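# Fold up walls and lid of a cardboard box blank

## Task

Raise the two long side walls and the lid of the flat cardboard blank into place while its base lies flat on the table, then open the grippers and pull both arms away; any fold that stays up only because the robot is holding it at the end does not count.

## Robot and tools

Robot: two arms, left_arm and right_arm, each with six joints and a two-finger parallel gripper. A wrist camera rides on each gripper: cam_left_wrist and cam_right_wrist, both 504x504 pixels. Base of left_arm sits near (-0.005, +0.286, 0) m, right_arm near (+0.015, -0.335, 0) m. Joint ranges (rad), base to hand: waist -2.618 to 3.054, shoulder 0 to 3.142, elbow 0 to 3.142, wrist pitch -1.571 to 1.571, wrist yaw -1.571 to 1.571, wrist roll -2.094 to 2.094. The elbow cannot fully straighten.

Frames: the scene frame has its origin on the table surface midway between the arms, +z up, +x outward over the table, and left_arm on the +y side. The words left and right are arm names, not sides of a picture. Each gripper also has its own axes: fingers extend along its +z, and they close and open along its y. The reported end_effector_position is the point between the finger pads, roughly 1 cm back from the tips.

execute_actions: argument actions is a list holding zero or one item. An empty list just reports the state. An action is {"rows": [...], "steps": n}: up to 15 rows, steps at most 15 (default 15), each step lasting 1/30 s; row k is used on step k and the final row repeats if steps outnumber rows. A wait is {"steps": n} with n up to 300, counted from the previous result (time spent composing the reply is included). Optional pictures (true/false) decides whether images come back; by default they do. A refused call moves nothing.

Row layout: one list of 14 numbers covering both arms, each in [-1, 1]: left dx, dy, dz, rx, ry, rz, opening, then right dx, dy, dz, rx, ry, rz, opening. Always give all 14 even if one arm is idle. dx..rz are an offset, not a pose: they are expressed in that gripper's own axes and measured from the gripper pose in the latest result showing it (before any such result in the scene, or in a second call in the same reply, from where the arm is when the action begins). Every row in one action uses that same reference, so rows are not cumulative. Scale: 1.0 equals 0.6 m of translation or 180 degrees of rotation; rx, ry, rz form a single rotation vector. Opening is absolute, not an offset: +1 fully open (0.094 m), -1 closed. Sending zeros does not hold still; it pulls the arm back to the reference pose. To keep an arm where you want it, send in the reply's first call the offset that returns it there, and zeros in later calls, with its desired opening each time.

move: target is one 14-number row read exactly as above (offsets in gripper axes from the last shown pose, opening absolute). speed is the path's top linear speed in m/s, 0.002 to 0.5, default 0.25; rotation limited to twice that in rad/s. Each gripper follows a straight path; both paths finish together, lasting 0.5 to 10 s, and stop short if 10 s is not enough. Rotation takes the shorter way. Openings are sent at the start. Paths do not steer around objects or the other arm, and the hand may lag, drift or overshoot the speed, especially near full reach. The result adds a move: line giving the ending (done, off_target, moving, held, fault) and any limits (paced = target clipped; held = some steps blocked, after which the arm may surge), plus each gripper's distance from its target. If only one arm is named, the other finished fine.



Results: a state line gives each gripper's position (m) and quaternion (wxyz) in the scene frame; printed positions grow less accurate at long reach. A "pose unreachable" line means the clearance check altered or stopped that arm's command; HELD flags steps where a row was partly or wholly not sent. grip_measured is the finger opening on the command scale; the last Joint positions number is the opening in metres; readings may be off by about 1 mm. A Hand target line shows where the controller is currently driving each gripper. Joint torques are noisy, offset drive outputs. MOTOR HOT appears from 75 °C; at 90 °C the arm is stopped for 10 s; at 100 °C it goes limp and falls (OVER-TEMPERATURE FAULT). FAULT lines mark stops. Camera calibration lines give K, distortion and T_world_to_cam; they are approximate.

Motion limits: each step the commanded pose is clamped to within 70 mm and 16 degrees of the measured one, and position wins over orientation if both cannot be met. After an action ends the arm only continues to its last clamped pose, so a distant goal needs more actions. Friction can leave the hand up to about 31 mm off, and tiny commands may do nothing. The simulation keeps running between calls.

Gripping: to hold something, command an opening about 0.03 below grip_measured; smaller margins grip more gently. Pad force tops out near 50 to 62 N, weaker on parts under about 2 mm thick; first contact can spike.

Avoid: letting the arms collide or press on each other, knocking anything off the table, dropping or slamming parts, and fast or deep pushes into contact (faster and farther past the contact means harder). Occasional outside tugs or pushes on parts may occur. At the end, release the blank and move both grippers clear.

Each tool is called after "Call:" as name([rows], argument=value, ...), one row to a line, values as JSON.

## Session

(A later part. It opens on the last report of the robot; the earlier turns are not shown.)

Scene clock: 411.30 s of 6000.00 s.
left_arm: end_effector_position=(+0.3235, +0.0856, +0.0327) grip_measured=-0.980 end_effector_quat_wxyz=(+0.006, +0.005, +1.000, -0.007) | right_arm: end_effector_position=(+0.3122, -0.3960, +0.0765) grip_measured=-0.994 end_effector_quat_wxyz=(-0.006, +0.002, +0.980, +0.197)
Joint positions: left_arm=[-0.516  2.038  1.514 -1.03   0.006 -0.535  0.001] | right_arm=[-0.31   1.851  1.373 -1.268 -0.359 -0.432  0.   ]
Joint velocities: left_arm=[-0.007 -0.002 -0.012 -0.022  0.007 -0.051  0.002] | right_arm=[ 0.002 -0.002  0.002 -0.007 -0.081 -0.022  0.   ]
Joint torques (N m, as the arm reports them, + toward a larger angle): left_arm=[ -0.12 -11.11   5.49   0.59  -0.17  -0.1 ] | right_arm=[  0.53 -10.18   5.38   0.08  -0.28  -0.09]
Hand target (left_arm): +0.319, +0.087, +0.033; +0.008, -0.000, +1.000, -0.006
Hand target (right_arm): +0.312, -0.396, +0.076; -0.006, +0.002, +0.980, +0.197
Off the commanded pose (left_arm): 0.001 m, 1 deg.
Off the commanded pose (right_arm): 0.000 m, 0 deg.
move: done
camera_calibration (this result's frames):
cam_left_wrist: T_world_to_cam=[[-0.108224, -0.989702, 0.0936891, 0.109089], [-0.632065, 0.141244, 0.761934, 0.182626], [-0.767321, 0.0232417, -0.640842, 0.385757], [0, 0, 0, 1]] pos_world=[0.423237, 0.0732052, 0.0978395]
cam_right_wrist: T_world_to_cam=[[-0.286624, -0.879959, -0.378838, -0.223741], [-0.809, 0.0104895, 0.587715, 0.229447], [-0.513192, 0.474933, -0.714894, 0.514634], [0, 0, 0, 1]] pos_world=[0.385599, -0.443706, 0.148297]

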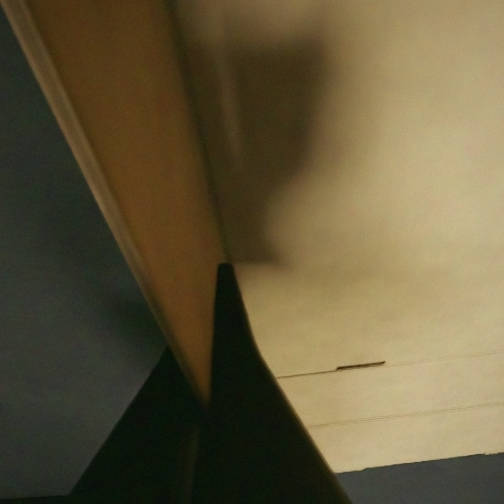

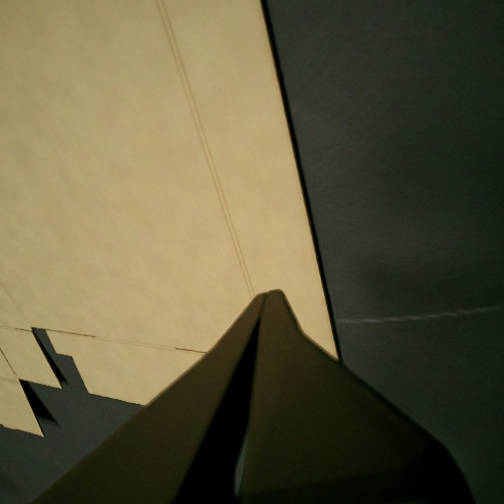

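Call:
move(target=[0,0,0.01,0,0,0,-1,0,-0.056,0.114,0,0,0,-1], speed=0.1)

Call:
move(target=[0,0,0.01,0,0,0,-1,0.005,0.046,0.032,0,0,0,-1], speed=0.04)

Call:
move(target=[0,0,0.01,0,0,0,-1,0,0.05,-0.033,0,0,0,-1], speed=0.02)

Scene clock: 416.97 s of 6000.00 s.
left_arm: end_effector_position=(+0.3242, +0.0852, +0.0328) grip_measured=-0.980 end_effector_quat_wxyz=(+0.007, +0.004, +1.000, -0.008) | right_arm: end_effector_position=(+0.3132, -0.3963, +0.0093) grip_measured=-0.994 end_effector_quat_wxyz=(-0.009, +0.001, +0.980, +0.200)
Joint positions: left_arm=[-0.516  2.038  1.514 -1.027  0.006 -0.537  0.001] | right_arm=[-0.311  1.951  1.222 -1.024 -0.361 -0.437  0.   ]
Joint velocities: left_arm=[-0.017 -0.012 -0.002 -0.037  0.037  0.022 -0.001] | right_arm=[-0.017  0.002  0.002 -0.037 -0.007  0.007  0.   ]
Joint torques (N m, as the arm reports them, + toward a larger angle): left_arm=[ 0.08 -9.29  6.55  0.66 -0.13  0.02] | right_arm=[-0.33 -9.42  3.79  0.43 -0.24 -0.18]
Hand target (left_arm): +0.324, +0.086, +0.027; +0.006, +0.005, +1.000, -0.007
Hand target (right_arm): +0.312, -0.400, +0.000; -0.007, +0.002, +0.980, +0.197
Off the commanded pose (left_arm): 0.006 m, 0 deg.
Off the commanded pose (right_arm): 0.010 m, 0 deg.
After step 90, 1.57 s passed at rest.
move: done
camera_calibration (this result's frames):
cam_left_wrist: T_world_to_cam=[[-0.106202, -0.989795, 0.0950071, 0.108082], [-0.634348, 0.141021, 0.760076, 0.183896], [-0.765718, 0.0204538, -0.642852, 0.386051], [0, 0, 0, 1]] pos_world=[0.423738, 0.0731494, 0.0981297]
cam_right_wrist: T_world_to_cam=[[-0.285438, -0.878769, -0.382478, -0.249049], [-0.806846, 0.00496008, 0.590742, 0.266819], [-0.517229, 0.477221, -0.710447, 0.469424], [0, 0, 0, 1]] pos_world=[0.386993, -0.444199, 0.0806237]

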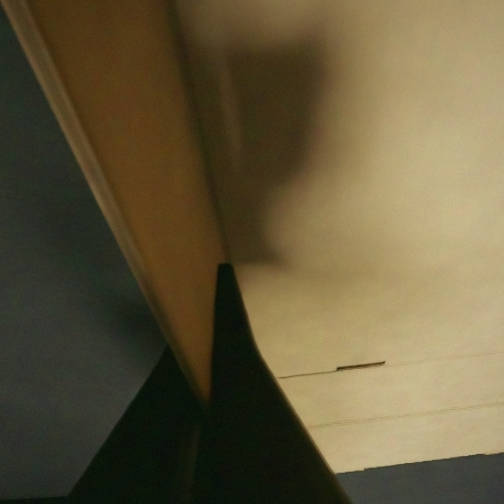

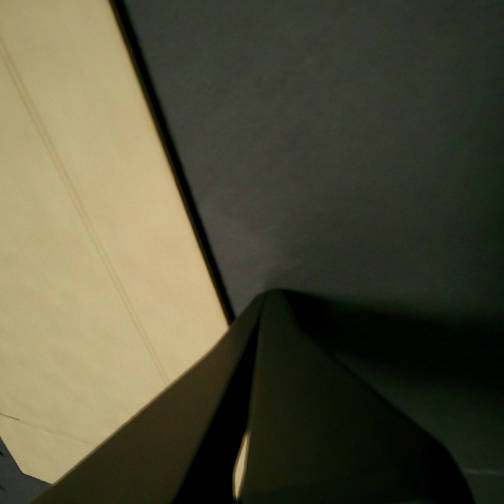

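Scene clock: 418.07 s of 6000.00 s.
left_arm: end_effector_position=(+0.3255, +0.0882, +0.0328) grip_measured=-0.980 end_effector_quat_wxyz=(+0.011, +0.004, +1.000, +0.001) | right_arm: end_effector_position=(+0.3171, -0.3752, +0.0091) grip_measured=-0.995 end_effector_quat_wxyz=(+0.002, +0.005, +0.982, +0.190)
Joint positions: left_arm=[-0.516  2.038  1.514 -1.028 -0.012 -0.537  0.001] | right_arm=[-0.24   1.905  1.165 -0.957 -0.362 -0.349  0.   ]
Joint velocities: left_arm=[ 0.012  0.007  0.002  0.037 -0.081 -0.007  0.001] | right_arm=[-0.007 -0.012 -0.002  0.022  0.007  0.081  0.   ]
Joint torques (N m, as the arm reports them, + toward a larger angle): left_arm=[ 0.01 -9.23  6.56  0.69  0.01 -0.01] | right_arm=[  1.93 -10.35   2.61   0.34  -0.49  -0.08]
Hand target (left_arm): +0.324, +0.085, +0.027; +0.007, +0.004, +1.000, -0.007
Hand target (right_arm): +0.310, -0.364, +0.003; -0.009, +0.001, +0.980, +0.199
Off the commanded pose (left_arm): 0.007 m, 1 deg.
Off the commanded pose (right_arm): 0.015 m, 2 deg.
move: off_target (right_arm)
camera_calibration (this result's frames):
cam_left_wrist: T_world_to_cam=[[-0.106568, -0.99128, 0.0775003, 0.11196], [-0.640755, 0.128067, 0.756989, 0.187661], [-0.760313, 0.0310121, -0.648816, 0.384527], [0, 0, 0, 1]] pos_world=[0.424537, 0.0750255, 0.0987529]
cam_right_wrist: T_world_to_cam=[[-0.288386, -0.883081, -0.370138, -0.230222], [-0.817581, 0.0258913, 0.575232, 0.281482], [-0.498393, 0.468506, -0.729456, 0.452093], [0, 0, 0, 1]] pos_world=[0.389061, -0.422401, 0.0826508]

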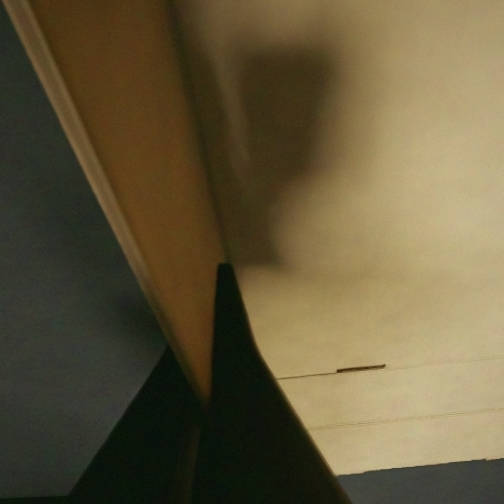

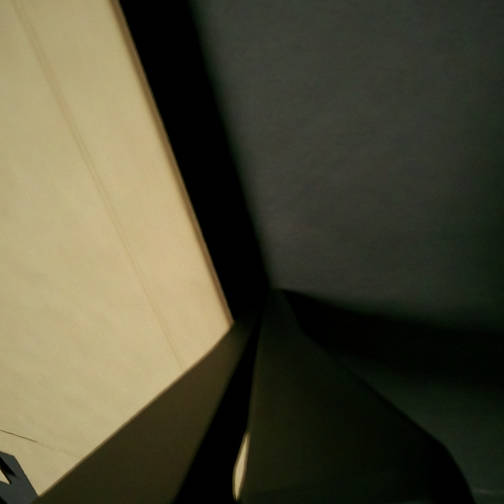

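Scene clock: 420.10 s of 6000.00 s.
left_arm: end_effector_position=(+0.3252, +0.0927, +0.0328) grip_measured=-0.980 end_effector_quat_wxyz=(+0.012, +0.006, +1.000, +0.013) | right_arm: end_effector_position=(+0.3132, -0.3635, +0.0262) grip_measured=-0.995 end_effector_quat_wxyz=(-0.003, +0.011, +0.983, +0.181)
Joint positions: left_arm=[-0.516  2.038  1.514 -1.039 -0.034 -0.533  0.001] | right_arm=[-0.199  1.844  1.165 -1.002 -0.347 -0.291  0.   ]
Joint velocities: left_arm=[-0.002  0.007 -0.022 -0.022 -0.022  0.022 -0.   ] | right_arm=[ 0.002 -0.002 -0.007 -0.022  0.007 -0.022  0.001]
Joint torques (N m, as the arm reports them, + toward a larger angle): left_arm=[ 0.09 -9.25  6.57  0.75  0.05 -0.07] | right_arm=[  1.87 -11.54   6.74  -0.16  -0.52  -0.15]
Hand target (left_arm): +0.326, +0.088, +0.027; +0.011, +0.004, +1.000, +0.001
Hand target (right_arm): +0.316, -0.355, +0.038; +0.002, +0.005, +0.982, +0.190
Off the commanded pose (left_arm): 0.008 m, 1 deg.
Off the commanded pose (right_arm): 0.016 m, 1 deg.
move: off_target (right_arm)
camera_calibration (this result's frames):
cam_left_wrist: T_world_to_cam=[[-0.110581, -0.99244, 0.0532426, 0.118648], [-0.641862, 0.112214, 0.758566, 0.188617], [-0.758805, 0.0497085, -0.649418, 0.38198], [0, 0, 0, 1]] pos_world=[0.424035, 0.0775984, 0.0986686]
cam_right_wrist: T_world_to_cam=[[-0.301849, -0.886796, -0.349972, -0.212415], [-0.810651, 0.0455529, 0.583755, 0.272852], [-0.50173, 0.45991, -0.732632, 0.455139], [0, 0, 0, 1]] pos_world=[0.385427, -0.410121, 0.0998317]

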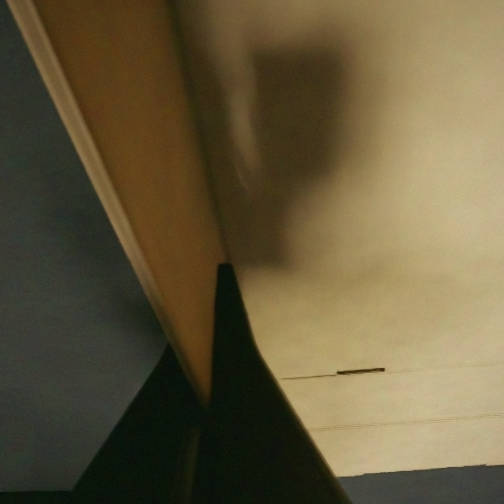

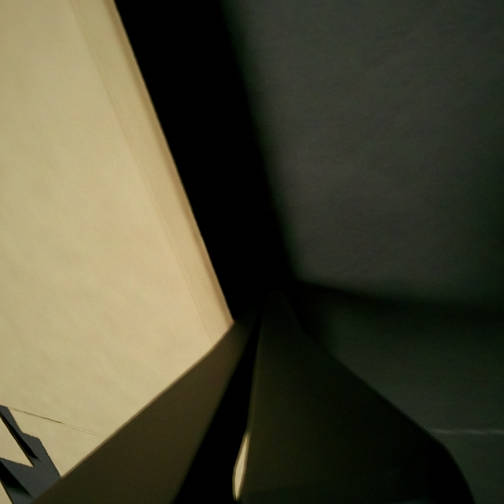

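Call:
move(target=[0,-0.015,0.01,0.01,0,0,-1,0,0.062,-0.07,-0.16,0,0,-1], speed=0.07)

Scene clock: 427.67 s of 6000.00 s.
left_arm: end_effector_position=(+0.3232, +0.0957, +0.0329) grip_measured=-0.980 end_effector_quat_wxyz=(+0.009, +0.006, +1.000, +0.020) | right_arm: end_effector_position=(+0.3116, -0.3439, +0.0770) grip_measured=-0.995 end_effector_quat_wxyz=(+0.000, +0.006, +0.912, +0.411)
Joint positions: left_arm=[-0.516  2.038  1.514 -1.052 -0.043 -0.532  0.001] | right_arm=[-0.342  1.981  1.343 -1.374 -0.749 -0.601  0.   ]
Joint velocities: left_arm=[-0.002  0.002  0.002 -0.066  0.022 -0.022  0.   ] | right_arm=[-0.012  0.007  0.002 -0.007 -0.066  0.037  0.001]
Joint torques (N m, as the arm reports them, + toward a larger angle): left_arm=[-0.44 -9.1   6.83  0.87  0.17 -0.1 ] | right_arm=[ 0.2  -9.12  5.81 -0.66 -0.59 -0.19]
Hand target (left_arm): +0.325, +0.084, +0.027; +0.011, +0.006, +1.000, -0.003
Hand target (right_arm): +0.313, -0.344, +0.079; -0.004, +0.009, +0.907, +0.421
Off the commanded pose (left_arm): 0.014 m, 3 deg.
Off the commanded pose (right_arm): 0.003 m, 1 deg.
After step 90, 0.60 s passed at rest.
move: off_target (left_arm)
camera_calibration (this result's frames):
cam_left_wrist: T_world_to_cam=[[-0.111007, -0.993027, 0.0396714, 0.122029], [-0.63653, 0.101698, 0.764517, 0.186029], [-0.763221, 0.0596151, -0.643381, 0.38061], [0, 0, 0, 1]] pos_world=[0.422449, 0.079569, 0.0978142]
cam_right_wrist: T_world_to_cam=[[-0.289923, -0.623772, -0.725847, -0.062034], [-0.816903, -0.233838, 0.527247, 0.151211], [-0.498613, 0.745807, -0.441766, 0.557536], [0, 0, 0, 1]] pos_world=[0.383534, -0.419151, 0.121548]

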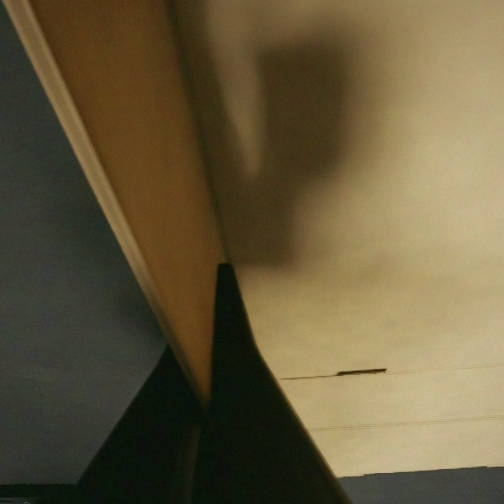

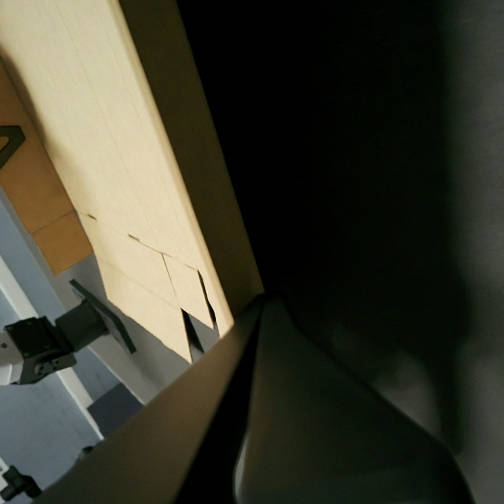

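Call:
move(target=[0,-0.025,0.012,0.018,0,0,-1,0,0.153,0,-0.03,0,0,-1], speed=0.08)

Call:
move(target=[0,-0.02,0.012,0.012,0,0,-1,0,0.113,0.085,0,0,0,-1], speed=0.08)

Scene clock: 432.33 s of 6000.00 s.
left_arm: end_effector_position=(+0.3266, +0.0860, +0.0328) grip_measured=-0.980 end_effector_quat_wxyz=(+0.013, +0.005, +1.000, -0.005) | right_arm: end_effector_position=(+0.3080, -0.2862, +0.1350) grip_measured=-0.995 end_effector_quat_wxyz=(-0.010, +0.010, +0.892, +0.452)
Joint positions: left_arm=[-0.516  2.038  1.514 -1.02  -0.005 -0.534  0.001] | right_arm=[-0.203  1.846  1.355 -1.473 -0.877 -0.462  0.   ]
Joint velocities: left_arm=[-0.002 -0.007 -0.012 -0.007  0.007 -0.081 -0.001] | right_arm=[-0.007  0.002 -0.012 -0.022  0.051  0.022 -0.   ]
Joint torques (N m, as the arm reports them, + toward a larger angle): left_arm=[-0.65 -9.08  6.37  0.7  -0.05 -0.1 ] | right_arm=[  1.15 -11.37   6.46  -0.38  -0.63  -0.04]
Hand target (left_arm): +0.323, +0.081, +0.025; +0.008, +0.007, +1.000, -0.008
Hand target (right_arm): +0.311, -0.283, +0.146; +0.000, +0.005, +0.892, +0.452
Off the commanded pose (left_arm): 0.010 m, 1 deg.
Off the commanded pose (right_arm): 0.012 m, 1 deg.
After step 90, 0.17 s passed at rest.
move: off_target (right_arm)
camera_calibration (this result's frames):
cam_left_wrist: T_world_to_cam=[[-0.11003, -0.990038, 0.0878489, 0.110586], [-0.64277, 0.138293, 0.753473, 0.188504], [-0.758116, 0.0264377, -0.651584, 0.385209], [0, 0, 0, 1]] pos_world=[0.425365, 0.0732311, 0.0992484]
cam_right_wrist: T_world_to_cam=[[-0.305964, -0.554474, -0.773915, 0.0463239], [-0.805961, -0.281849, 0.520565, 0.115013], [-0.506767, 0.78302, -0.360648, 0.540593], [0, 0, 0, 1]] pos_world=[0.380825, -0.365193, 0.170943]

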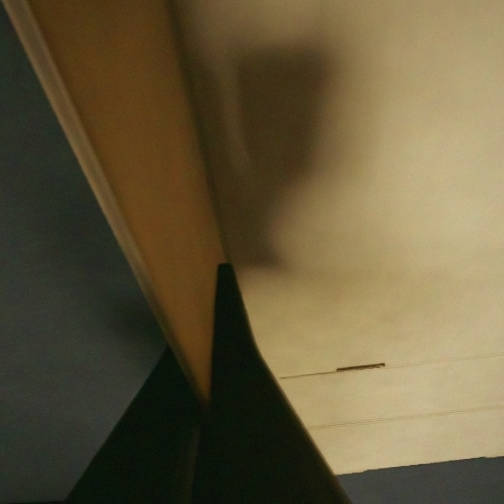

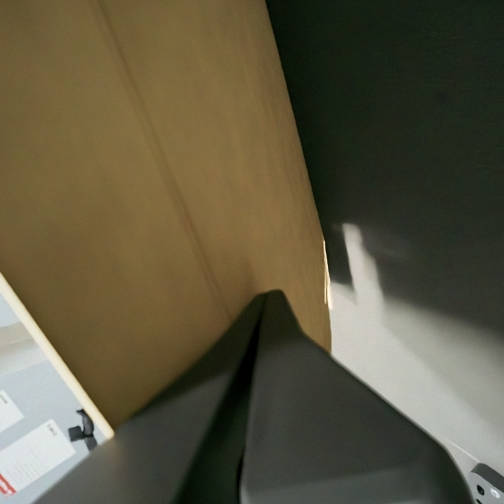

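Scene clock: 433.87 s of 6000.00 s.
left_arm: end_effector_position=(+0.3291, +0.0810, +0.0330) grip_measured=-0.980 end_effector_quat_wxyz=(+0.016, +0.003, +1.000, -0.017) | right_arm: end_effector_position=(+0.3130, -0.2089, +0.1571) grip_measured=-0.995 end_effector_quat_wxyz=(-0.010, +0.012, +0.895, +0.446)
Joint positions: left_arm=[-0.516  2.038  1.514 -1.001  0.013 -0.54   0.001] | right_arm=[ 0.056  1.704  1.301 -1.233 -0.924 -0.043  0.   ]
Joint velocities: left_arm=[ 0.007 -0.012  0.002 -0.022  0.051  0.007  0.001] | right_arm=[ 0.007  0.002 -0.007  0.081 -0.051  0.007  0.   ]
Joint torques (N m, as the arm reports them, + toward a larger angle): left_arm=[-0.73 -8.88  6.98  0.74 -0.02 -0.09] | right_arm=[  1.13 -10.73   4.44   0.39  -0.65  -0.04]
Hand target (left_arm): +0.326, +0.074, +0.026; +0.012, +0.006, +1.000, -0.023
Hand target (right_arm): +0.309, -0.205, +0.160; -0.008, +0.011, +0.893, +0.450
Off the commanded pose (left_arm): 0.010 m, 1 deg.
Off the commanded pose (right_arm): 0.006 m, 1 deg.
move: done
camera_calibration (this result's frames):
cam_left_wrist: T_world_to_cam=[[-0.105714, -0.988085, 0.111861, 0.10351], [-0.648829, 0.153785, 0.745233, 0.191641], [-0.753556, 0.00620327, -0.657355, 0.387642], [0, 0, 0, 1]] pos_world=[0.427394, 0.0704005, 0.100423]
cam_right_wrist: T_world_to_cam=[[-0.310411, -0.563756, -0.765392, 0.105937], [-0.805078, -0.272223, 0.527014, 0.130003], [-0.505465, 0.779791, -0.369366, 0.490807], [0, 0, 0, 1]] pos_world=[0.385632, -0.287615, 0.193858]

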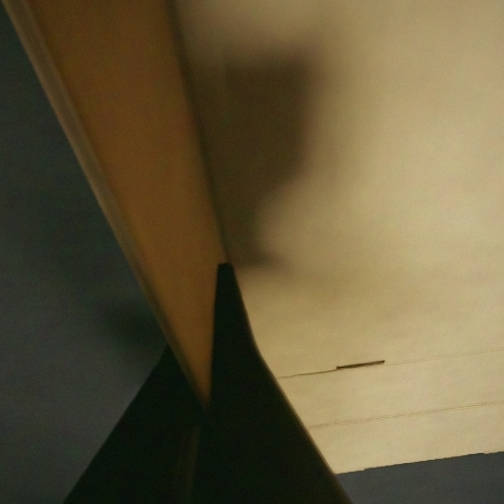

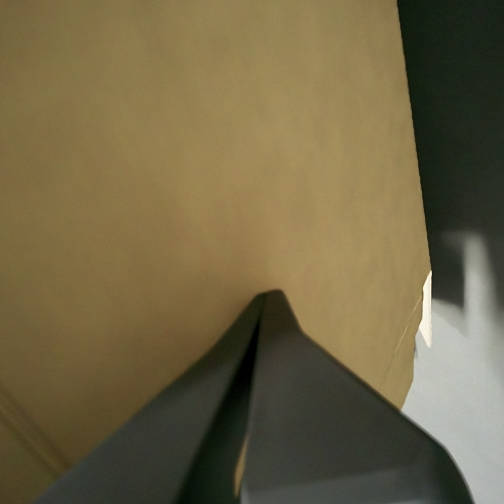

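Call:
move(target=[0.008,0,0.012,0,0.008,0,-1,0,0.053,0.168,0,0,0,-1], speed=0.08)

Call:
move(target=[0,-0.015,0.012,0.005,0,0,-1,0,-0.06,0.09,0,0,0,-1], speed=0.06)

Scene clock: 439.63 s of 6000.00 s.
left_arm: end_effector_position=(+0.3292, +0.0808, +0.0330) grip_measured=-0.980 end_effector_quat_wxyz=(+0.017, +0.002, +1.000, -0.018) | right_arm: end_effector_position=(+0.3178, -0.1102, +0.1238) grip_measured=-0.995 end_effector_quat_wxyz=(-0.009, +0.014, +0.895, +0.447)
Joint positions: left_arm=[-0.516  2.038  1.514 -1.     0.013 -0.541  0.001] | right_arm=[ 0.374  1.688  1.129 -0.666 -0.878  0.475  0.   ]
Joint velocities: left_arm=[-0.007 -0.012  0.002 -0.007 -0.022  0.022 -0.001] | right_arm=[-0.007 -0.017 -0.012 -0.022  0.007 -0.022  0.001]
Joint torques (N m, as the arm reports them, + toward a larger angle): left_arm=[ 0.03 -8.89  7.01  0.56 -0.02 -0.01] | right_arm=[  1.21 -10.36   4.53   1.16  -0.41  -0.05]
Hand target (left_arm): +0.324, +0.081, +0.026; +0.004, +0.003, +1.000, -0.017
Hand target (right_arm): +0.314, -0.109, +0.122; -0.008, +0.013, +0.895, +0.445
Off the commanded pose (left_arm): 0.009 m, 1 deg.
Off the commanded pose (right_arm): 0.005 m, 0 deg.
After step 90, 0.93 s passed at rest.
move: done
camera_calibration (this result's frames):
cam_left_wrist: T_world_to_cam=[[-0.105027, -0.98808, 0.112553, 0.103121], [-0.649262, 0.153858, 0.74484, 0.191889], [-0.753278, 0.00515162, -0.657682, 0.387748], [0, 0, 0, 1]] pos_world=[0.427499, 0.0703709, 0.100482]
cam_right_wrist: T_world_to_cam=[[-0.312656, -0.561819, -0.765902, 0.138545], [-0.80636, -0.269173, 0.52662, 0.179088], [-0.502025, 0.782244, -0.36887, 0.403119], [0, 0, 0, 1]] pos_world=[0.390103, -0.189295, 0.160499]

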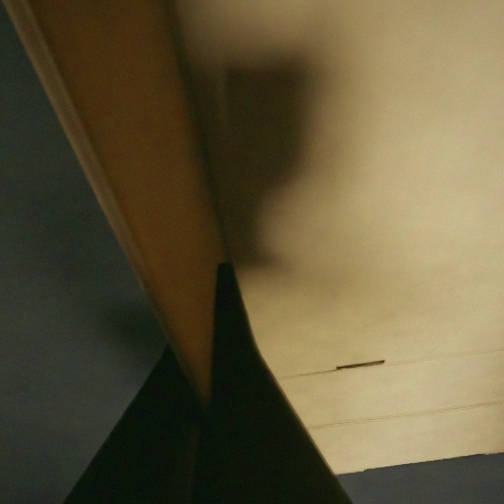

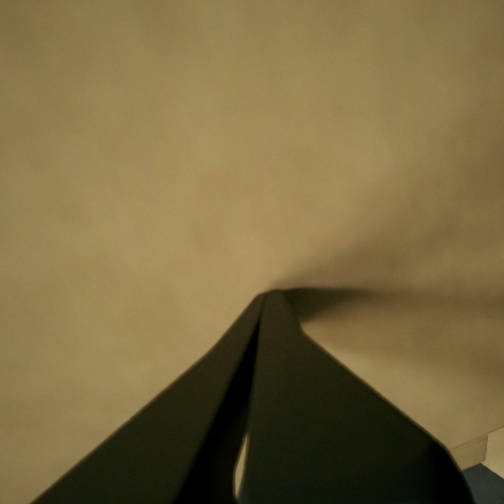

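Scene clock: 441.03 s of 6000.00 s.
left_arm: end_effector_position=(+0.3280, +0.0816, +0.0329) grip_measured=-0.980 end_effector_quat_wxyz=(+0.014, -0.002, +1.000, -0.016) | right_arm: end_effector_position=(+0.3218, -0.0893, +0.0950) grip_measured=-0.995 end_effector_quat_wxyz=(+0.007, +0.001, +0.880, +0.475)
Joint positions: left_arm=[-0.516  2.038  1.514 -1.006  0.013 -0.549  0.001] | right_arm=[ 0.417  1.741  1.013 -0.377 -0.908  0.555  0.   ]
Joint velocities: left_arm=[-0.007  0.012  0.002 -0.007 -0.007  0.007  0.   ] | right_arm=[ 0.002  0.007 -0.007  0.051  0.037  0.037  0.001]
Joint torques (N m, as the arm reports them, + toward a larger angle): left_arm=[-0.84 -8.57  7.64  0.84  0.   -0.07] | right_arm=[ 2.01 -5.11  3.41  1.43  0.2  -0.04]
Hand target (left_arm): +0.329, +0.072, +0.026; +0.016, +0.003, +1.000, -0.025
Hand target (right_arm): +0.315, -0.090, +0.064; -0.009, +0.013, +0.895, +0.446
Off the commanded pose (left_arm): 0.012 m, 1 deg.
Off the commanded pose (right_arm): 0.033 m, 4 deg.
move: off_target (left_arm, right_arm)
camera_calibration (this result's frames):
cam_left_wrist: T_world_to_cam=[[-0.0965392, -0.989189, 0.110385, 0.1011], [-0.646607, 0.146642, 0.748595, 0.190636], [-0.756689, 0.000893171, -0.653774, 0.388136], [0, 0, 0, 1]] pos_world=[0.426725, 0.071705, 0.0998838]
cam_right_wrist: T_world_to_cam=[[-0.275935, -0.514915, -0.811617, 0.126168], [-0.824385, -0.307388, 0.475292, 0.210382], [-0.494216, 0.800235, -0.339669, 0.374456], [0, 0, 0, 1]] pos_world=[0.393312, -0.170018, 0.129599]

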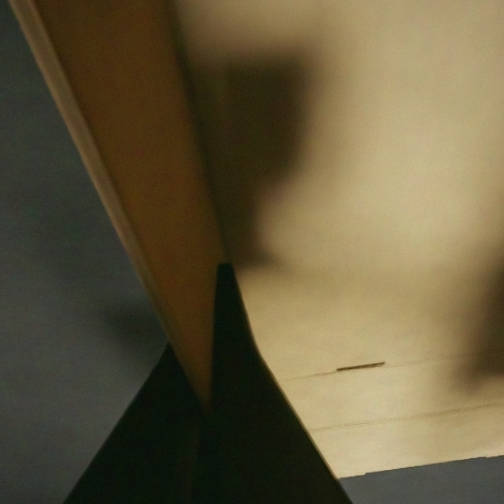

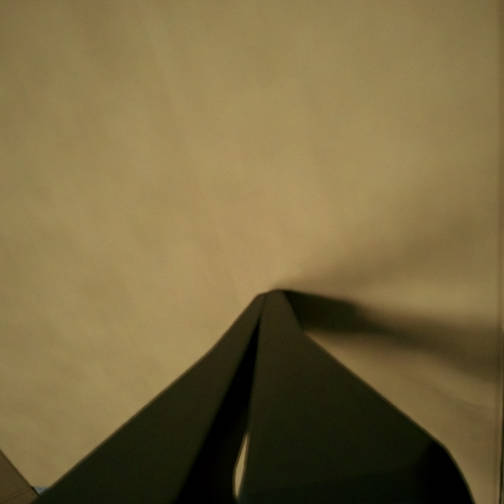

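Call:
move(target=[0,0,0.012,0,0,0,-1,0.008,-0.085,-0.024,0.02,0,0,-1], speed=0.05)

Scene clock: 446.00 s of 6000.00 s.
left_arm: end_effector_position=(+0.3283, +0.0849, +0.0329) grip_measured=-0.980 end_effector_quat_wxyz=(+0.013, -0.004, +1.000, -0.012) | right_arm: end_effector_position=(+0.3254, -0.1256, +0.0738) grip_measured=-0.995 end_effector_quat_wxyz=(+0.025, -0.009, +0.891, +0.454)
Joint positions: left_arm=[-0.511  2.038  1.514 -1.012  0.007 -0.549  0.001] | right_arm=[ 0.321  1.758  0.982 -0.439 -0.895  0.378  0.   ]
Joint velocities: left_arm=[ 0.012 -0.022  0.017  0.051  0.007  0.022 -0.   ] | right_arm=[ 0.002 -0.007 -0.002 -0.022  0.066 -0.022  0.   ]
Joint torques (N m, as the arm reports them, + toward a larger angle): left_arm=[-0.29 -9.17  6.41  0.81 -0.05 -0.01] | right_arm=[ 0.2  -7.67  4.34  0.92 -0.5  -0.23]
Hand target (left_arm): +0.328, +0.081, +0.026; +0.014, -0.002, +1.000, -0.016
Hand target (right_arm): +0.318, -0.129, +0.060; +0.006, +0.001, +0.895, +0.447
Off the commanded pose (left_arm): 0.008 m, 1 deg.
Off the commanded pose (right_arm): 0.016 m, 3 deg.
After step 90, 0.50 s passed at rest.
move: off_target (right_arm)
camera_calibration (this result's frames):
cam_left_wrist: T_world_to_cam=[[-0.0911866, -0.990602, 0.101948, 0.103122], [-0.645934, 0.136754, 0.751045, 0.190922], [-0.757928, 0.00263337, -0.652333, 0.388525], [0, 0, 0, 1]] pos_world=[0.427201, 0.0750203, 0.0995438]
cam_right_wrist: T_world_to_cam=[[-0.242461, -0.552129, -0.797726, 0.0746871], [-0.844075, -0.285312, 0.454021, 0.223064], [-0.478279, 0.783422, -0.396861, 0.394986], [0, 0, 0, 1]] pos_world=[0.395304, -0.204561, 0.115059]

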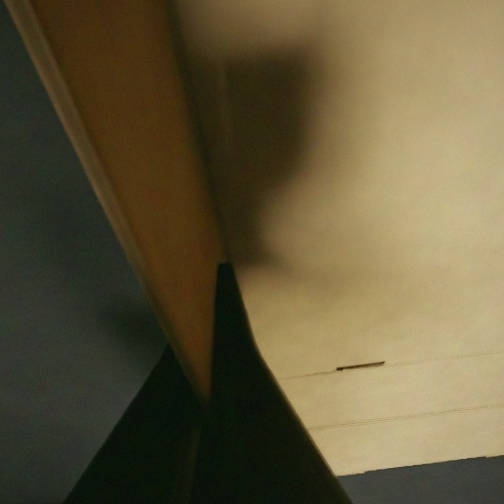

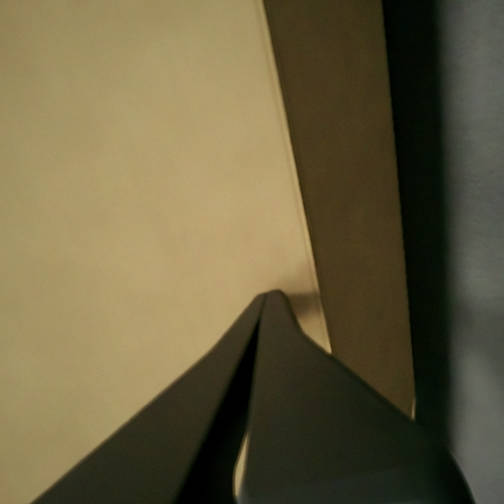

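Call:
move(target=[0,0,0.012,0,0,0,-1,0.015,-0.052,0.028,0,0.012,0.01,-1], speed=0.04)

Scene clock: 449.87 s of 6000.00 s.
left_arm: end_effector_position=(+0.3274, +0.0921, +0.0328) grip_measured=-0.980 end_effector_quat_wxyz=(+0.012, -0.007, +1.000, +0.003) | right_arm: end_effector_position=(+0.3259, -0.1302, +0.0509) grip_measured=-0.995 end_effector_quat_wxyz=(+0.015, -0.006, +0.891, +0.454)
Joint positions: left_arm=[-0.507  2.038  1.514 -1.03  -0.018 -0.55   0.001] | right_arm=[ 0.304  1.823  0.962 -0.398 -0.905  0.349  0.   ]
Joint velocities: left_arm=[ 0.002 -0.007  0.002 -0.066 -0.022 -0.007 -0.001] | right_arm=[-0.002 -0.002 -0.017  0.007  0.051 -0.007 -0.001]
Joint torques (N m, as the arm reports them, + toward a larger angle): left_arm=[-0.18 -9.13  6.4   0.86  0.05 -0.01] | right_arm=[ 0.64 -7.46  3.43  1.12 -0.55 -0.21]
Hand target (left_arm): +0.328, +0.085, +0.026; +0.013, -0.004, +1.000, -0.011
Hand target (right_arm): +0.319, -0.130, +0.038; +0.001, -0.003, +0.891, +0.454
Off the commanded pose (left_arm): 0.010 m, 2 deg.
Off the commanded pose (right_arm): 0.015 m, 2 deg.
move: off_target (right_arm)
camera_calibration (this result's frames):
cam_left_wrist: T_world_to_cam=[[-0.0850143, -0.993776, 0.0719874, 0.109429], [-0.644632, 0.109949, 0.756546, 0.191322], [-0.759752, 0.0179119, -0.649967, 0.386918], [0, 0, 0, 1]] pos_world=[0.426597, 0.0807815, 0.0988625]
cam_right_wrist: T_world_to_cam=[[-0.256813, -0.553522, -0.79225, 0.0582673], [-0.833426, -0.288211, 0.471525, 0.227786], [-0.489335, 0.781376, -0.387303, 0.392618], [0, 0, 0, 1]] pos_world=[0.396928, -0.208879, 0.0908174]

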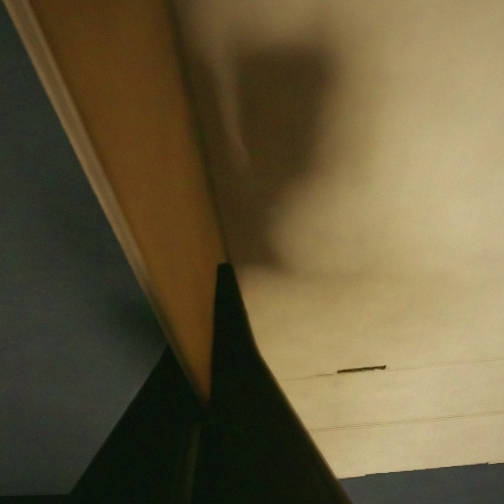

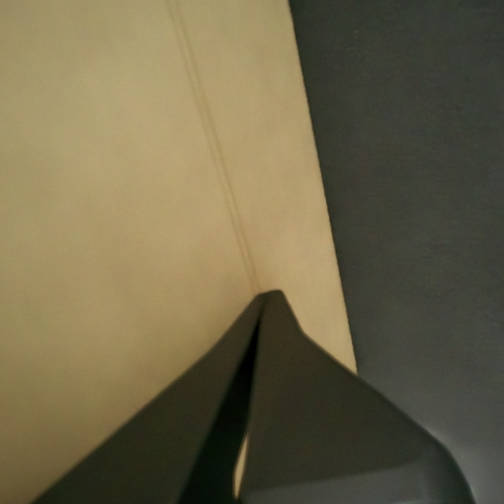

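Tip is at the lid crease. Push in +y.

Call:
move(target=[0,-0.04,0.012,0.02,0,0.005,-1,0.01,0.06,0.082,0,0,0,-1], speed=0.05)

Scene clock: 453.20 s of 6000.00 s.
left_arm: end_effector_position=(+0.3252, +0.0904, +0.0327) grip_measured=-0.980 end_effector_quat_wxyz=(+0.009, -0.009, +1.000, +0.003) | right_arm: end_effector_position=(+0.3261, -0.0748, +0.0566) grip_measured=-0.995 end_effector_quat_wxyz=(+0.024, -0.002, +0.892, +0.450)
Joint positions: left_arm=[-0.513  2.038  1.514 -1.034 -0.015 -0.56   0.001] | right_arm=[ 0.475  1.821  0.962 -0.196 -0.821  0.605  0.   ]
Joint velocities: left_arm=[-0.002  0.002 -0.002 -0.081  0.022  0.022  0.001] | right_arm=[ 0.002  0.002 -0.007 -0.007 -0.007  0.037  0.001]
Joint torques (N m, as the arm reports them, + toward a larger angle): left_arm=[-1.47 -8.19  8.18  0.96  0.26 -0.03] | right_arm=[ 1.7  -9.23  4.44  1.58 -0.45 -0.09]
Hand target (left_arm): +0.327, +0.069, +0.026; +0.011, +0.002, +1.000, -0.028
Hand target (right_arm): +0.320, -0.069, +0.051; +0.016, -0.005, +0.891, +0.453
Off the commanded pose (left_arm): 0.024 m, 4 deg.
Off the commanded pose (right_arm): 0.010 m, 1 deg.
move: off_target (left_arm)
camera_calibration (this result's frames):
cam_left_wrist: T_world_to_cam=[[-0.0801419, -0.994101, 0.0730822, 0.105971], [-0.641257, 0.10755, 0.759752, 0.189125], [-0.76313, 0.0140235, -0.646093, 0.386588], [0, 0, 0, 1]] pos_world=[0.424788, 0.0795838, 0.0983391]
cam_right_wrist: T_world_to_cam=[[-0.255997, -0.555412, -0.791191, 0.0930067], [-0.842952, -0.272369, 0.463947, 0.245948], [-0.473177, 0.785705, -0.398461, 0.347257], [0, 0, 0, 1]] pos_world=[0.395446, -0.154196, 0.0978474]

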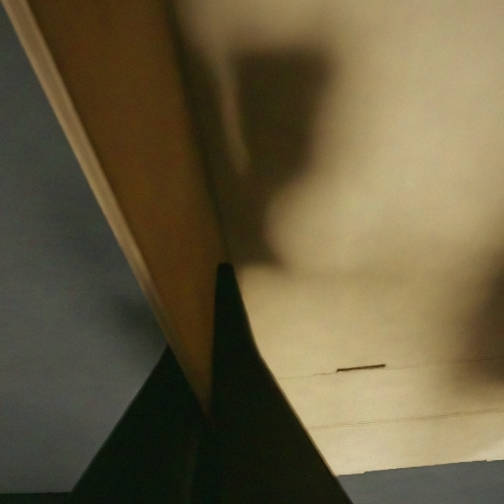

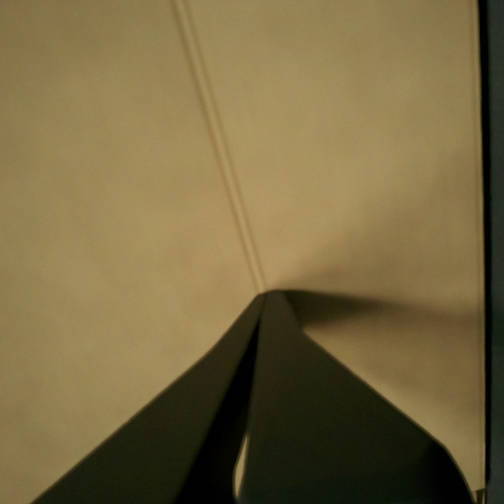

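Call:
move(target=[0,0.005,0.012,0.14,0,0,-1,0.01,-0.025,0.055,0.055,0.01,0,-1], speed=0.06)

Scene clock: 460.50 s of 6000.00 s.
left_arm: end_effector_position=(+0.3276, +0.1016, +0.0286) grip_measured=-0.980 end_effector_quat_wxyz=(+0.005, -0.009, +0.982, -0.191) | right_arm: end_effector_position=(+0.3261, -0.0589, +0.0373) grip_measured=-0.995 end_effector_quat_wxyz=(+0.028, -0.012, +0.921, +0.387)
Joint positions: left_arm=[-0.32   1.916  1.265 -0.769  0.355 -0.393  0.001] | right_arm=[ 0.561  1.87   1.029 -0.255 -0.668  0.608  0.   ]
Joint velocities: left_arm=[ 0.012 -0.007 -0.017  0.022 -0.022 -0.051 -0.   ] | right_arm=[-0.012 -0.007 -0.012  0.037 -0.022 -0.022 -0.   ]
Joint torques (N m, as the arm reports them, + toward a larger angle): left_arm=[-0.03 -9.2   5.01  1.19  0.44 -0.04] | right_arm=[ 1.58 -7.89  6.48  1.   -0.16 -0.07]
Hand target (left_arm): +0.326, +0.094, +0.026; +0.008, -0.006, +0.977, -0.214
Hand target (right_arm): +0.322, -0.057, +0.025; +0.012, -0.007, +0.929, +0.371
Off the commanded pose (left_arm): 0.009 m, 3 deg.
Off the commanded pose (right_arm): 0.013 m, 3 deg.
After step 90, 0.33 s passed at rest.
move: off_target (left_arm, right_arm)
camera_calibration (this result's frames):
cam_left_wrist: T_world_to_cam=[[-0.0837045, -0.891163, 0.445894, 0.0976623], [-0.637058, 0.391937, 0.663734, 0.165076], [-0.766257, -0.228503, -0.60053, 0.409902], [0, 0, 0, 1]] pos_world=[0.427428, 0.115998, 0.0930448]
cam_right_wrist: T_world_to_cam=[[-0.237755, -0.662786, -0.710062, 0.0712482], [-0.847713, -0.215291, 0.484802, 0.263383], [-0.474189, 0.717192, -0.510666, 0.327604], [0, 0, 0, 1]] pos_world=[0.395559, -0.131029, 0.0901983]

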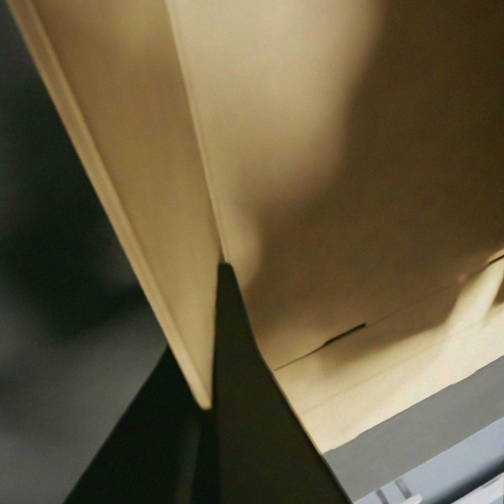

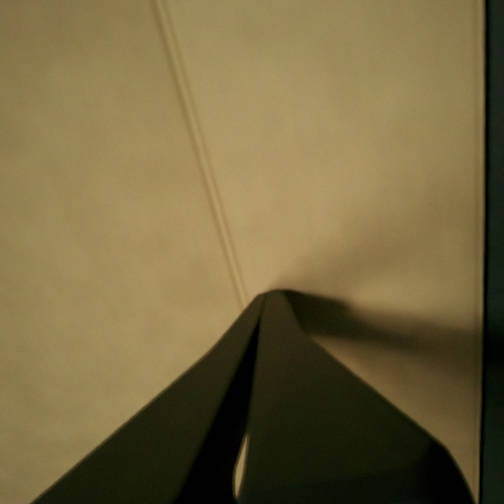

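Call:
move(target=[0,0,0.01,0.04,0,0,-1,0.012,-0.044,0.062,0.05,0.012,0,-1], speed=0.04)

Scene clock: 466.20 s of 6000.00 s.
left_arm: end_effector_position=(+0.3296, +0.1040, +0.0276) grip_measured=-0.980 end_effector_quat_wxyz=(+0.003, -0.006, +0.972, -0.236) | right_arm: end_effector_position=(+0.3270, -0.0480, +0.0109) grip_measured=-0.995 end_effector_quat_wxyz=(+0.028, -0.020, +0.939, +0.341)
Joint positions: left_arm=[-0.272  1.916  1.232 -0.725  0.449 -0.349  0.001] | right_arm=[ 0.619  1.95   1.077 -0.265 -0.566  0.608  0.   ]
Joint velocities: left_arm=[-0.002 -0.007 -0.007  0.007 -0.007 -0.051 -0.   ] | right_arm=[ 0.002  0.022 -0.017 -0.007 -0.066 -0.095 -0.001]
Joint torques (N m, as the arm reports them, + toward a larger angle): left_arm=[ 0.04 -8.77  4.78  1.2   0.29 -0.09] | right_arm=[ 1.35 -7.78  6.    0.96  0.13 -0.17]
Hand target (left_arm): +0.328, +0.100, +0.023; +0.004, -0.008, +0.968, -0.251
Hand target (right_arm): +0.321, -0.051, -0.007; +0.013, -0.017, +0.949, +0.313
Off the commanded pose (left_arm): 0.007 m, 2 deg.
Off the commanded pose (right_arm): 0.020 m, 4 deg.
After step 90, 0.43 s passed at rest.
move: off_target (right_arm)
camera_calibration (this result's frames):
cam_left_wrist: T_world_to_cam=[[-0.0888571, -0.845966, 0.525781, 0.0951387], [-0.632845, 0.455579, 0.626063, 0.159052], [-0.769163, -0.277108, -0.575847, 0.416708], [0, 0, 0, 1]] pos_world=[0.429625, 0.123496, 0.0903613]
cam_right_wrist: T_world_to_cam=[[-0.223859, -0.733464, -0.641808, 0.0513009], [-0.848766, -0.176961, 0.498277, 0.281315], [-0.479043, 0.656289, -0.582925, 0.306175], [0, 0, 0, 1]] pos_world=[0.396926, -0.11353, 0.0712294]

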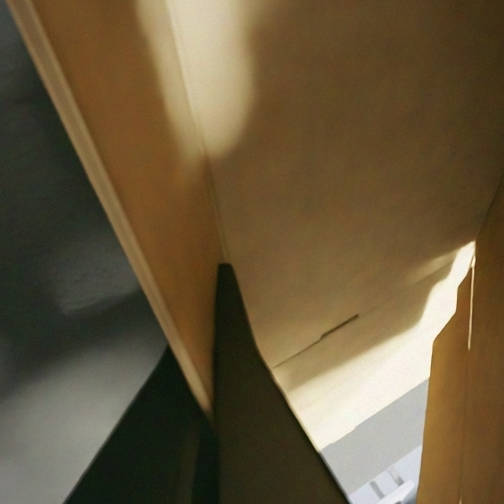

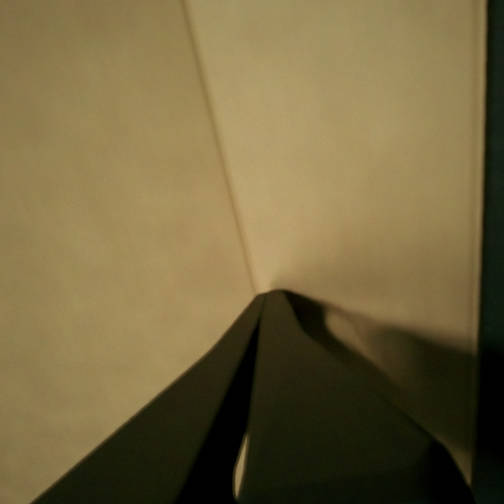

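Call:
move(target=[0,0,0,0,0,0,-1,0,0.022,-0.079,0,0,0,-1], speed=0.04)

Call:
move(target=[0,-0.015,0,-0.14,0,0,-1,0,-0.09,-0.095,-0.05,0,0,-1], speed=0.05)

Call:
move(target=[0,0,-0.02,0,0,0,0,0,-0.2,-0.3,-0.05,0,0,-1], speed=0.15)

Scene clock: 473.43 s of 6000.00 s.
left_arm: end_effector_position=(+0.3294, +0.1041, +0.0276) grip_measured=-0.980 end_effector_quat_wxyz=(+0.003, -0.005, +0.972, -0.235) | right_arm: end_effector_position=(+0.3176, -0.0689, +0.0432) grip_measured=-0.995 end_effector_quat_wxyz=(+0.016, -0.017, +0.942, +0.335)
Joint positions: left_arm=[-0.272  1.916  1.232 -0.726  0.449 -0.349  0.001] | right_arm=[ 0.578  1.84   1.091 -0.442 -0.583  0.562  0.   ]
Joint velocities: left_arm=[-0.002 -0.002 -0.012 -0.022 -0.037  0.007  0.   ] | right_arm=[-0.007  0.002 -0.017 -0.037  0.037 -0.095 -0.001]
Joint torques (N m, as the arm reports them, + toward a larger angle): left_arm=[ 0.06 -8.75  7.7   0.81  0.11  0.02] | right_arm=[ -0.16 -12.2    7.1    0.97  -0.39  -0.25]
Hand target (left_arm): +0.330, +0.104, +0.028; +0.003, -0.006, +0.972, -0.236
Hand target (right_arm): +0.324, -0.069, +0.056; +0.028, -0.021, +0.939, +0.341
Off the commanded pose (left_arm): 0.000 m, 0 deg.
Off the commanded pose (right_arm): 0.014 m, 2 deg.
After step 90, 2.70 s passed at rest.
move: off_target (right_arm)
camera_calibration (this result's frames):
cam_left_wrist: T_world_to_cam=[[-0.0892386, -0.846223, 0.525303, 0.0954108], [-0.632396, 0.455598, 0.626502, 0.158786], [-0.769488, -0.276291, -0.575805, 0.416616], [0, 0, 0, 1]] pos_world=[0.429511, 0.123503, 0.09029]
cam_right_wrist: T_world_to_cam=[[-0.238485, -0.742296, -0.626196, 0.0579159], [-0.835389, -0.172007, 0.522053, 0.248608], [-0.495228, 0.647618, -0.579085, 0.33852], [0, 0, 0, 1]] pos_world=[0.389141, -0.133479, 0.102512]

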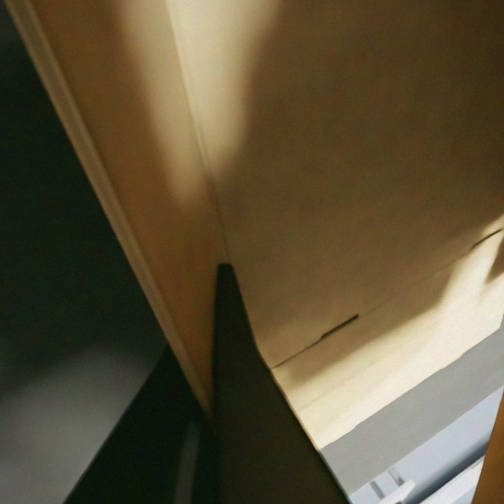

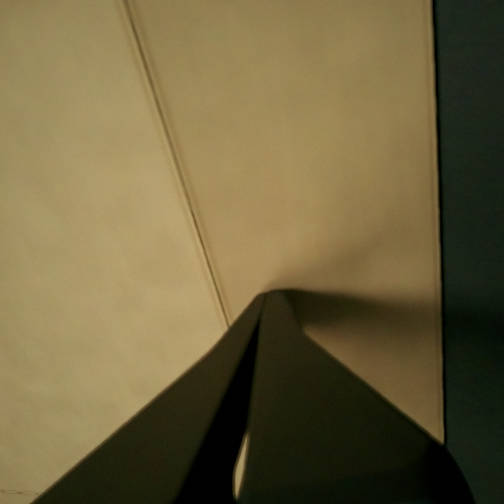

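Scene clock: 478.13 s of 6000.00 s.
left_arm: end_effector_position=(+0.3275, +0.0981, +0.0327) grip_measured=-0.980 end_effector_quat_wxyz=(+0.008, -0.006, +1.000, -0.027) | right_arm: end_effector_position=(+0.3253, -0.1433, +0.0508) grip_measured=-0.995 end_effector_quat_wxyz=(+0.014, -0.021, +0.914, +0.406)
Joint positions: left_arm=[-0.468  2.007  1.468 -0.992  0.039 -0.51   0.001] | right_arm=[ 0.298  1.812  1.022 -0.549 -0.812  0.257  0.   ]
Joint velocities: left_arm=[-0.002 -0.012  0.012  0.022 -0.037 -0.051  0.   ] | right_arm=[-0.022  0.012 -0.002  0.022 -0.051 -0.11  -0.001]
Joint torques (N m, as the arm reports them, + toward a larger angle): left_arm=[-0.43 -7.89 10.04  0.41 -0.14 -0.07] | right_arm=[ -0.24 -11.47   4.23   0.73  -0.58  -0.18]
Hand target (left_arm): +0.329, +0.096, +0.031; +0.005, -0.007, +1.000, -0.019
Hand target (right_arm): +0.320, -0.147, +0.052; +0.011, -0.019, +0.912, +0.409
Off the commanded pose (left_arm): 0.003 m, 1 deg.
Off the commanded pose (right_arm): 0.008 m, 0 deg.
move: done
camera_calibration (this result's frames):
cam_left_wrist: T_world_to_cam=[[-0.0865255, -0.987417, 0.132364, 0.113238], [-0.638064, 0.156962, 0.753815, 0.18409], [-0.765106, -0.0192325, -0.643617, 0.391963], [0, 0, 0, 1]] pos_world=[0.427153, 0.090457, 0.098516]
cam_right_wrist: T_world_to_cam=[[-0.232083, -0.64103, -0.731586, 0.027078], [-0.831556, -0.259443, 0.491125, 0.226113], [-0.504631, 0.722337, -0.47284, 0.403399], [0, 0, 0, 1]] pos_world=[0.397878, -0.215369, 0.0995032]

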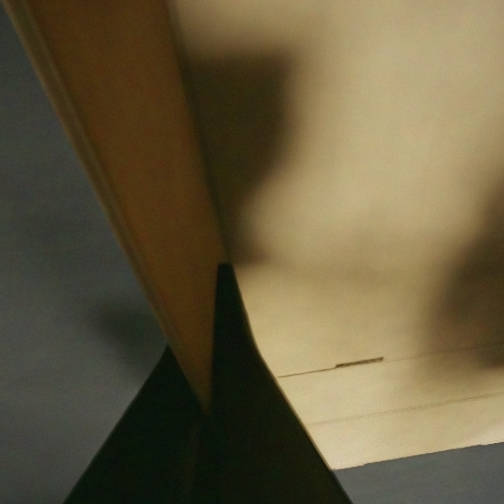

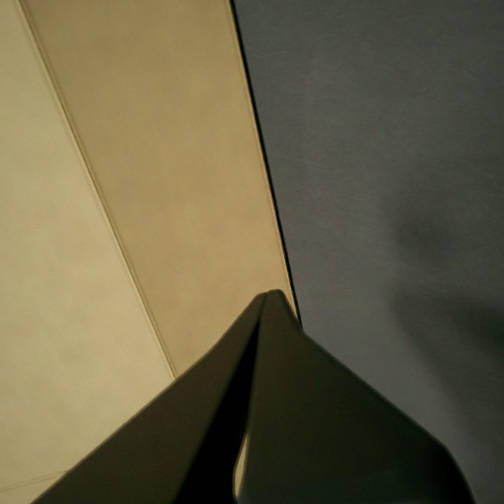

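Scene clock: 480.23 s of 6000.00 s.
left_arm: end_effector_position=(+0.3219, +0.1011, +0.0325) grip_measured=-0.003 end_effector_quat_wxyz=(-0.004, -0.006, +1.000, -0.020) | right_arm: end_effector_position=(+0.3285, -0.3550, +0.0816) grip_measured=-0.995 end_effector_quat_wxyz=(+0.010, -0.022, +0.876, +0.482)
Joint positions: left_arm=[-0.468  2.007  1.468 -1.018  0.039 -0.51   0.047] | right_arm=[-0.391  2.163  1.517 -1.564 -0.84  -0.83   0.   ]
Joint velocities: left_arm=[ 0.007 -0.017  0.002  0.022 -0.037 -0.007  0.   ] | right_arm=[ 0.007 -0.002  0.002  0.022 -0.11  -0.007  0.   ]
Joint torques (N m, as the arm reports them, + toward a larger angle): left_arm=[  0.14 -10.57  10.07   0.33  -0.11   0.  ] | right_arm=[  0.45 -10.8    5.95  -0.86  -0.35  -0.15]
Hand target (left_arm): +0.327, +0.099, +0.045; +0.008, -0.006, +1.000, -0.027
Hand target (right_arm): +0.330, -0.357, +0.081; +0.007, -0.025, +0.876, +0.481
Off the commanded pose (left_arm): 0.014 m, 1 deg.
Off the commanded pose (right_arm): 0.003 m, 1 deg.
move: off_target (left_arm)
camera_calibration (this result's frames):
cam_left_wrist: T_world_to_cam=[[-0.0836241, -0.98899, 0.122085, 0.115334], [-0.620688, 0.147541, 0.770051, 0.174996], [-0.779585, -0.0113822, -0.626192, 0.390929], [0, 0, 0, 1]] pos_world=[0.423025, 0.092695, 0.0959603]
cam_right_wrist: T_world_to_cam=[[-0.233145, -0.511226, -0.827219, -0.0310668], [-0.824861, -0.346559, 0.446656, 0.129159], [-0.515022, 0.786477, -0.340891, 0.587847], [0, 0, 0, 1]] pos_world=[0.402049, -0.433449, 0.117004]

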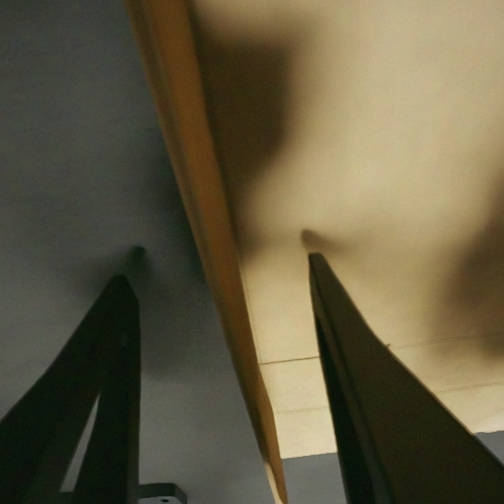

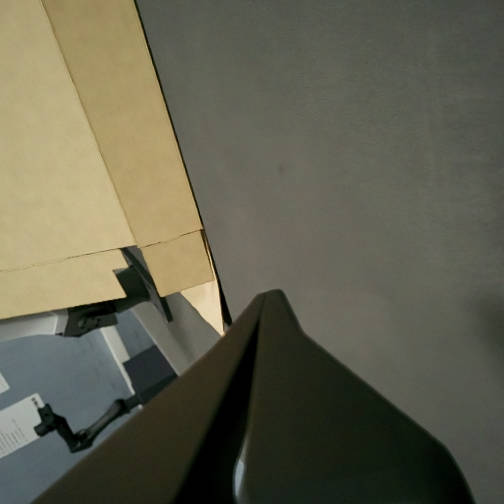

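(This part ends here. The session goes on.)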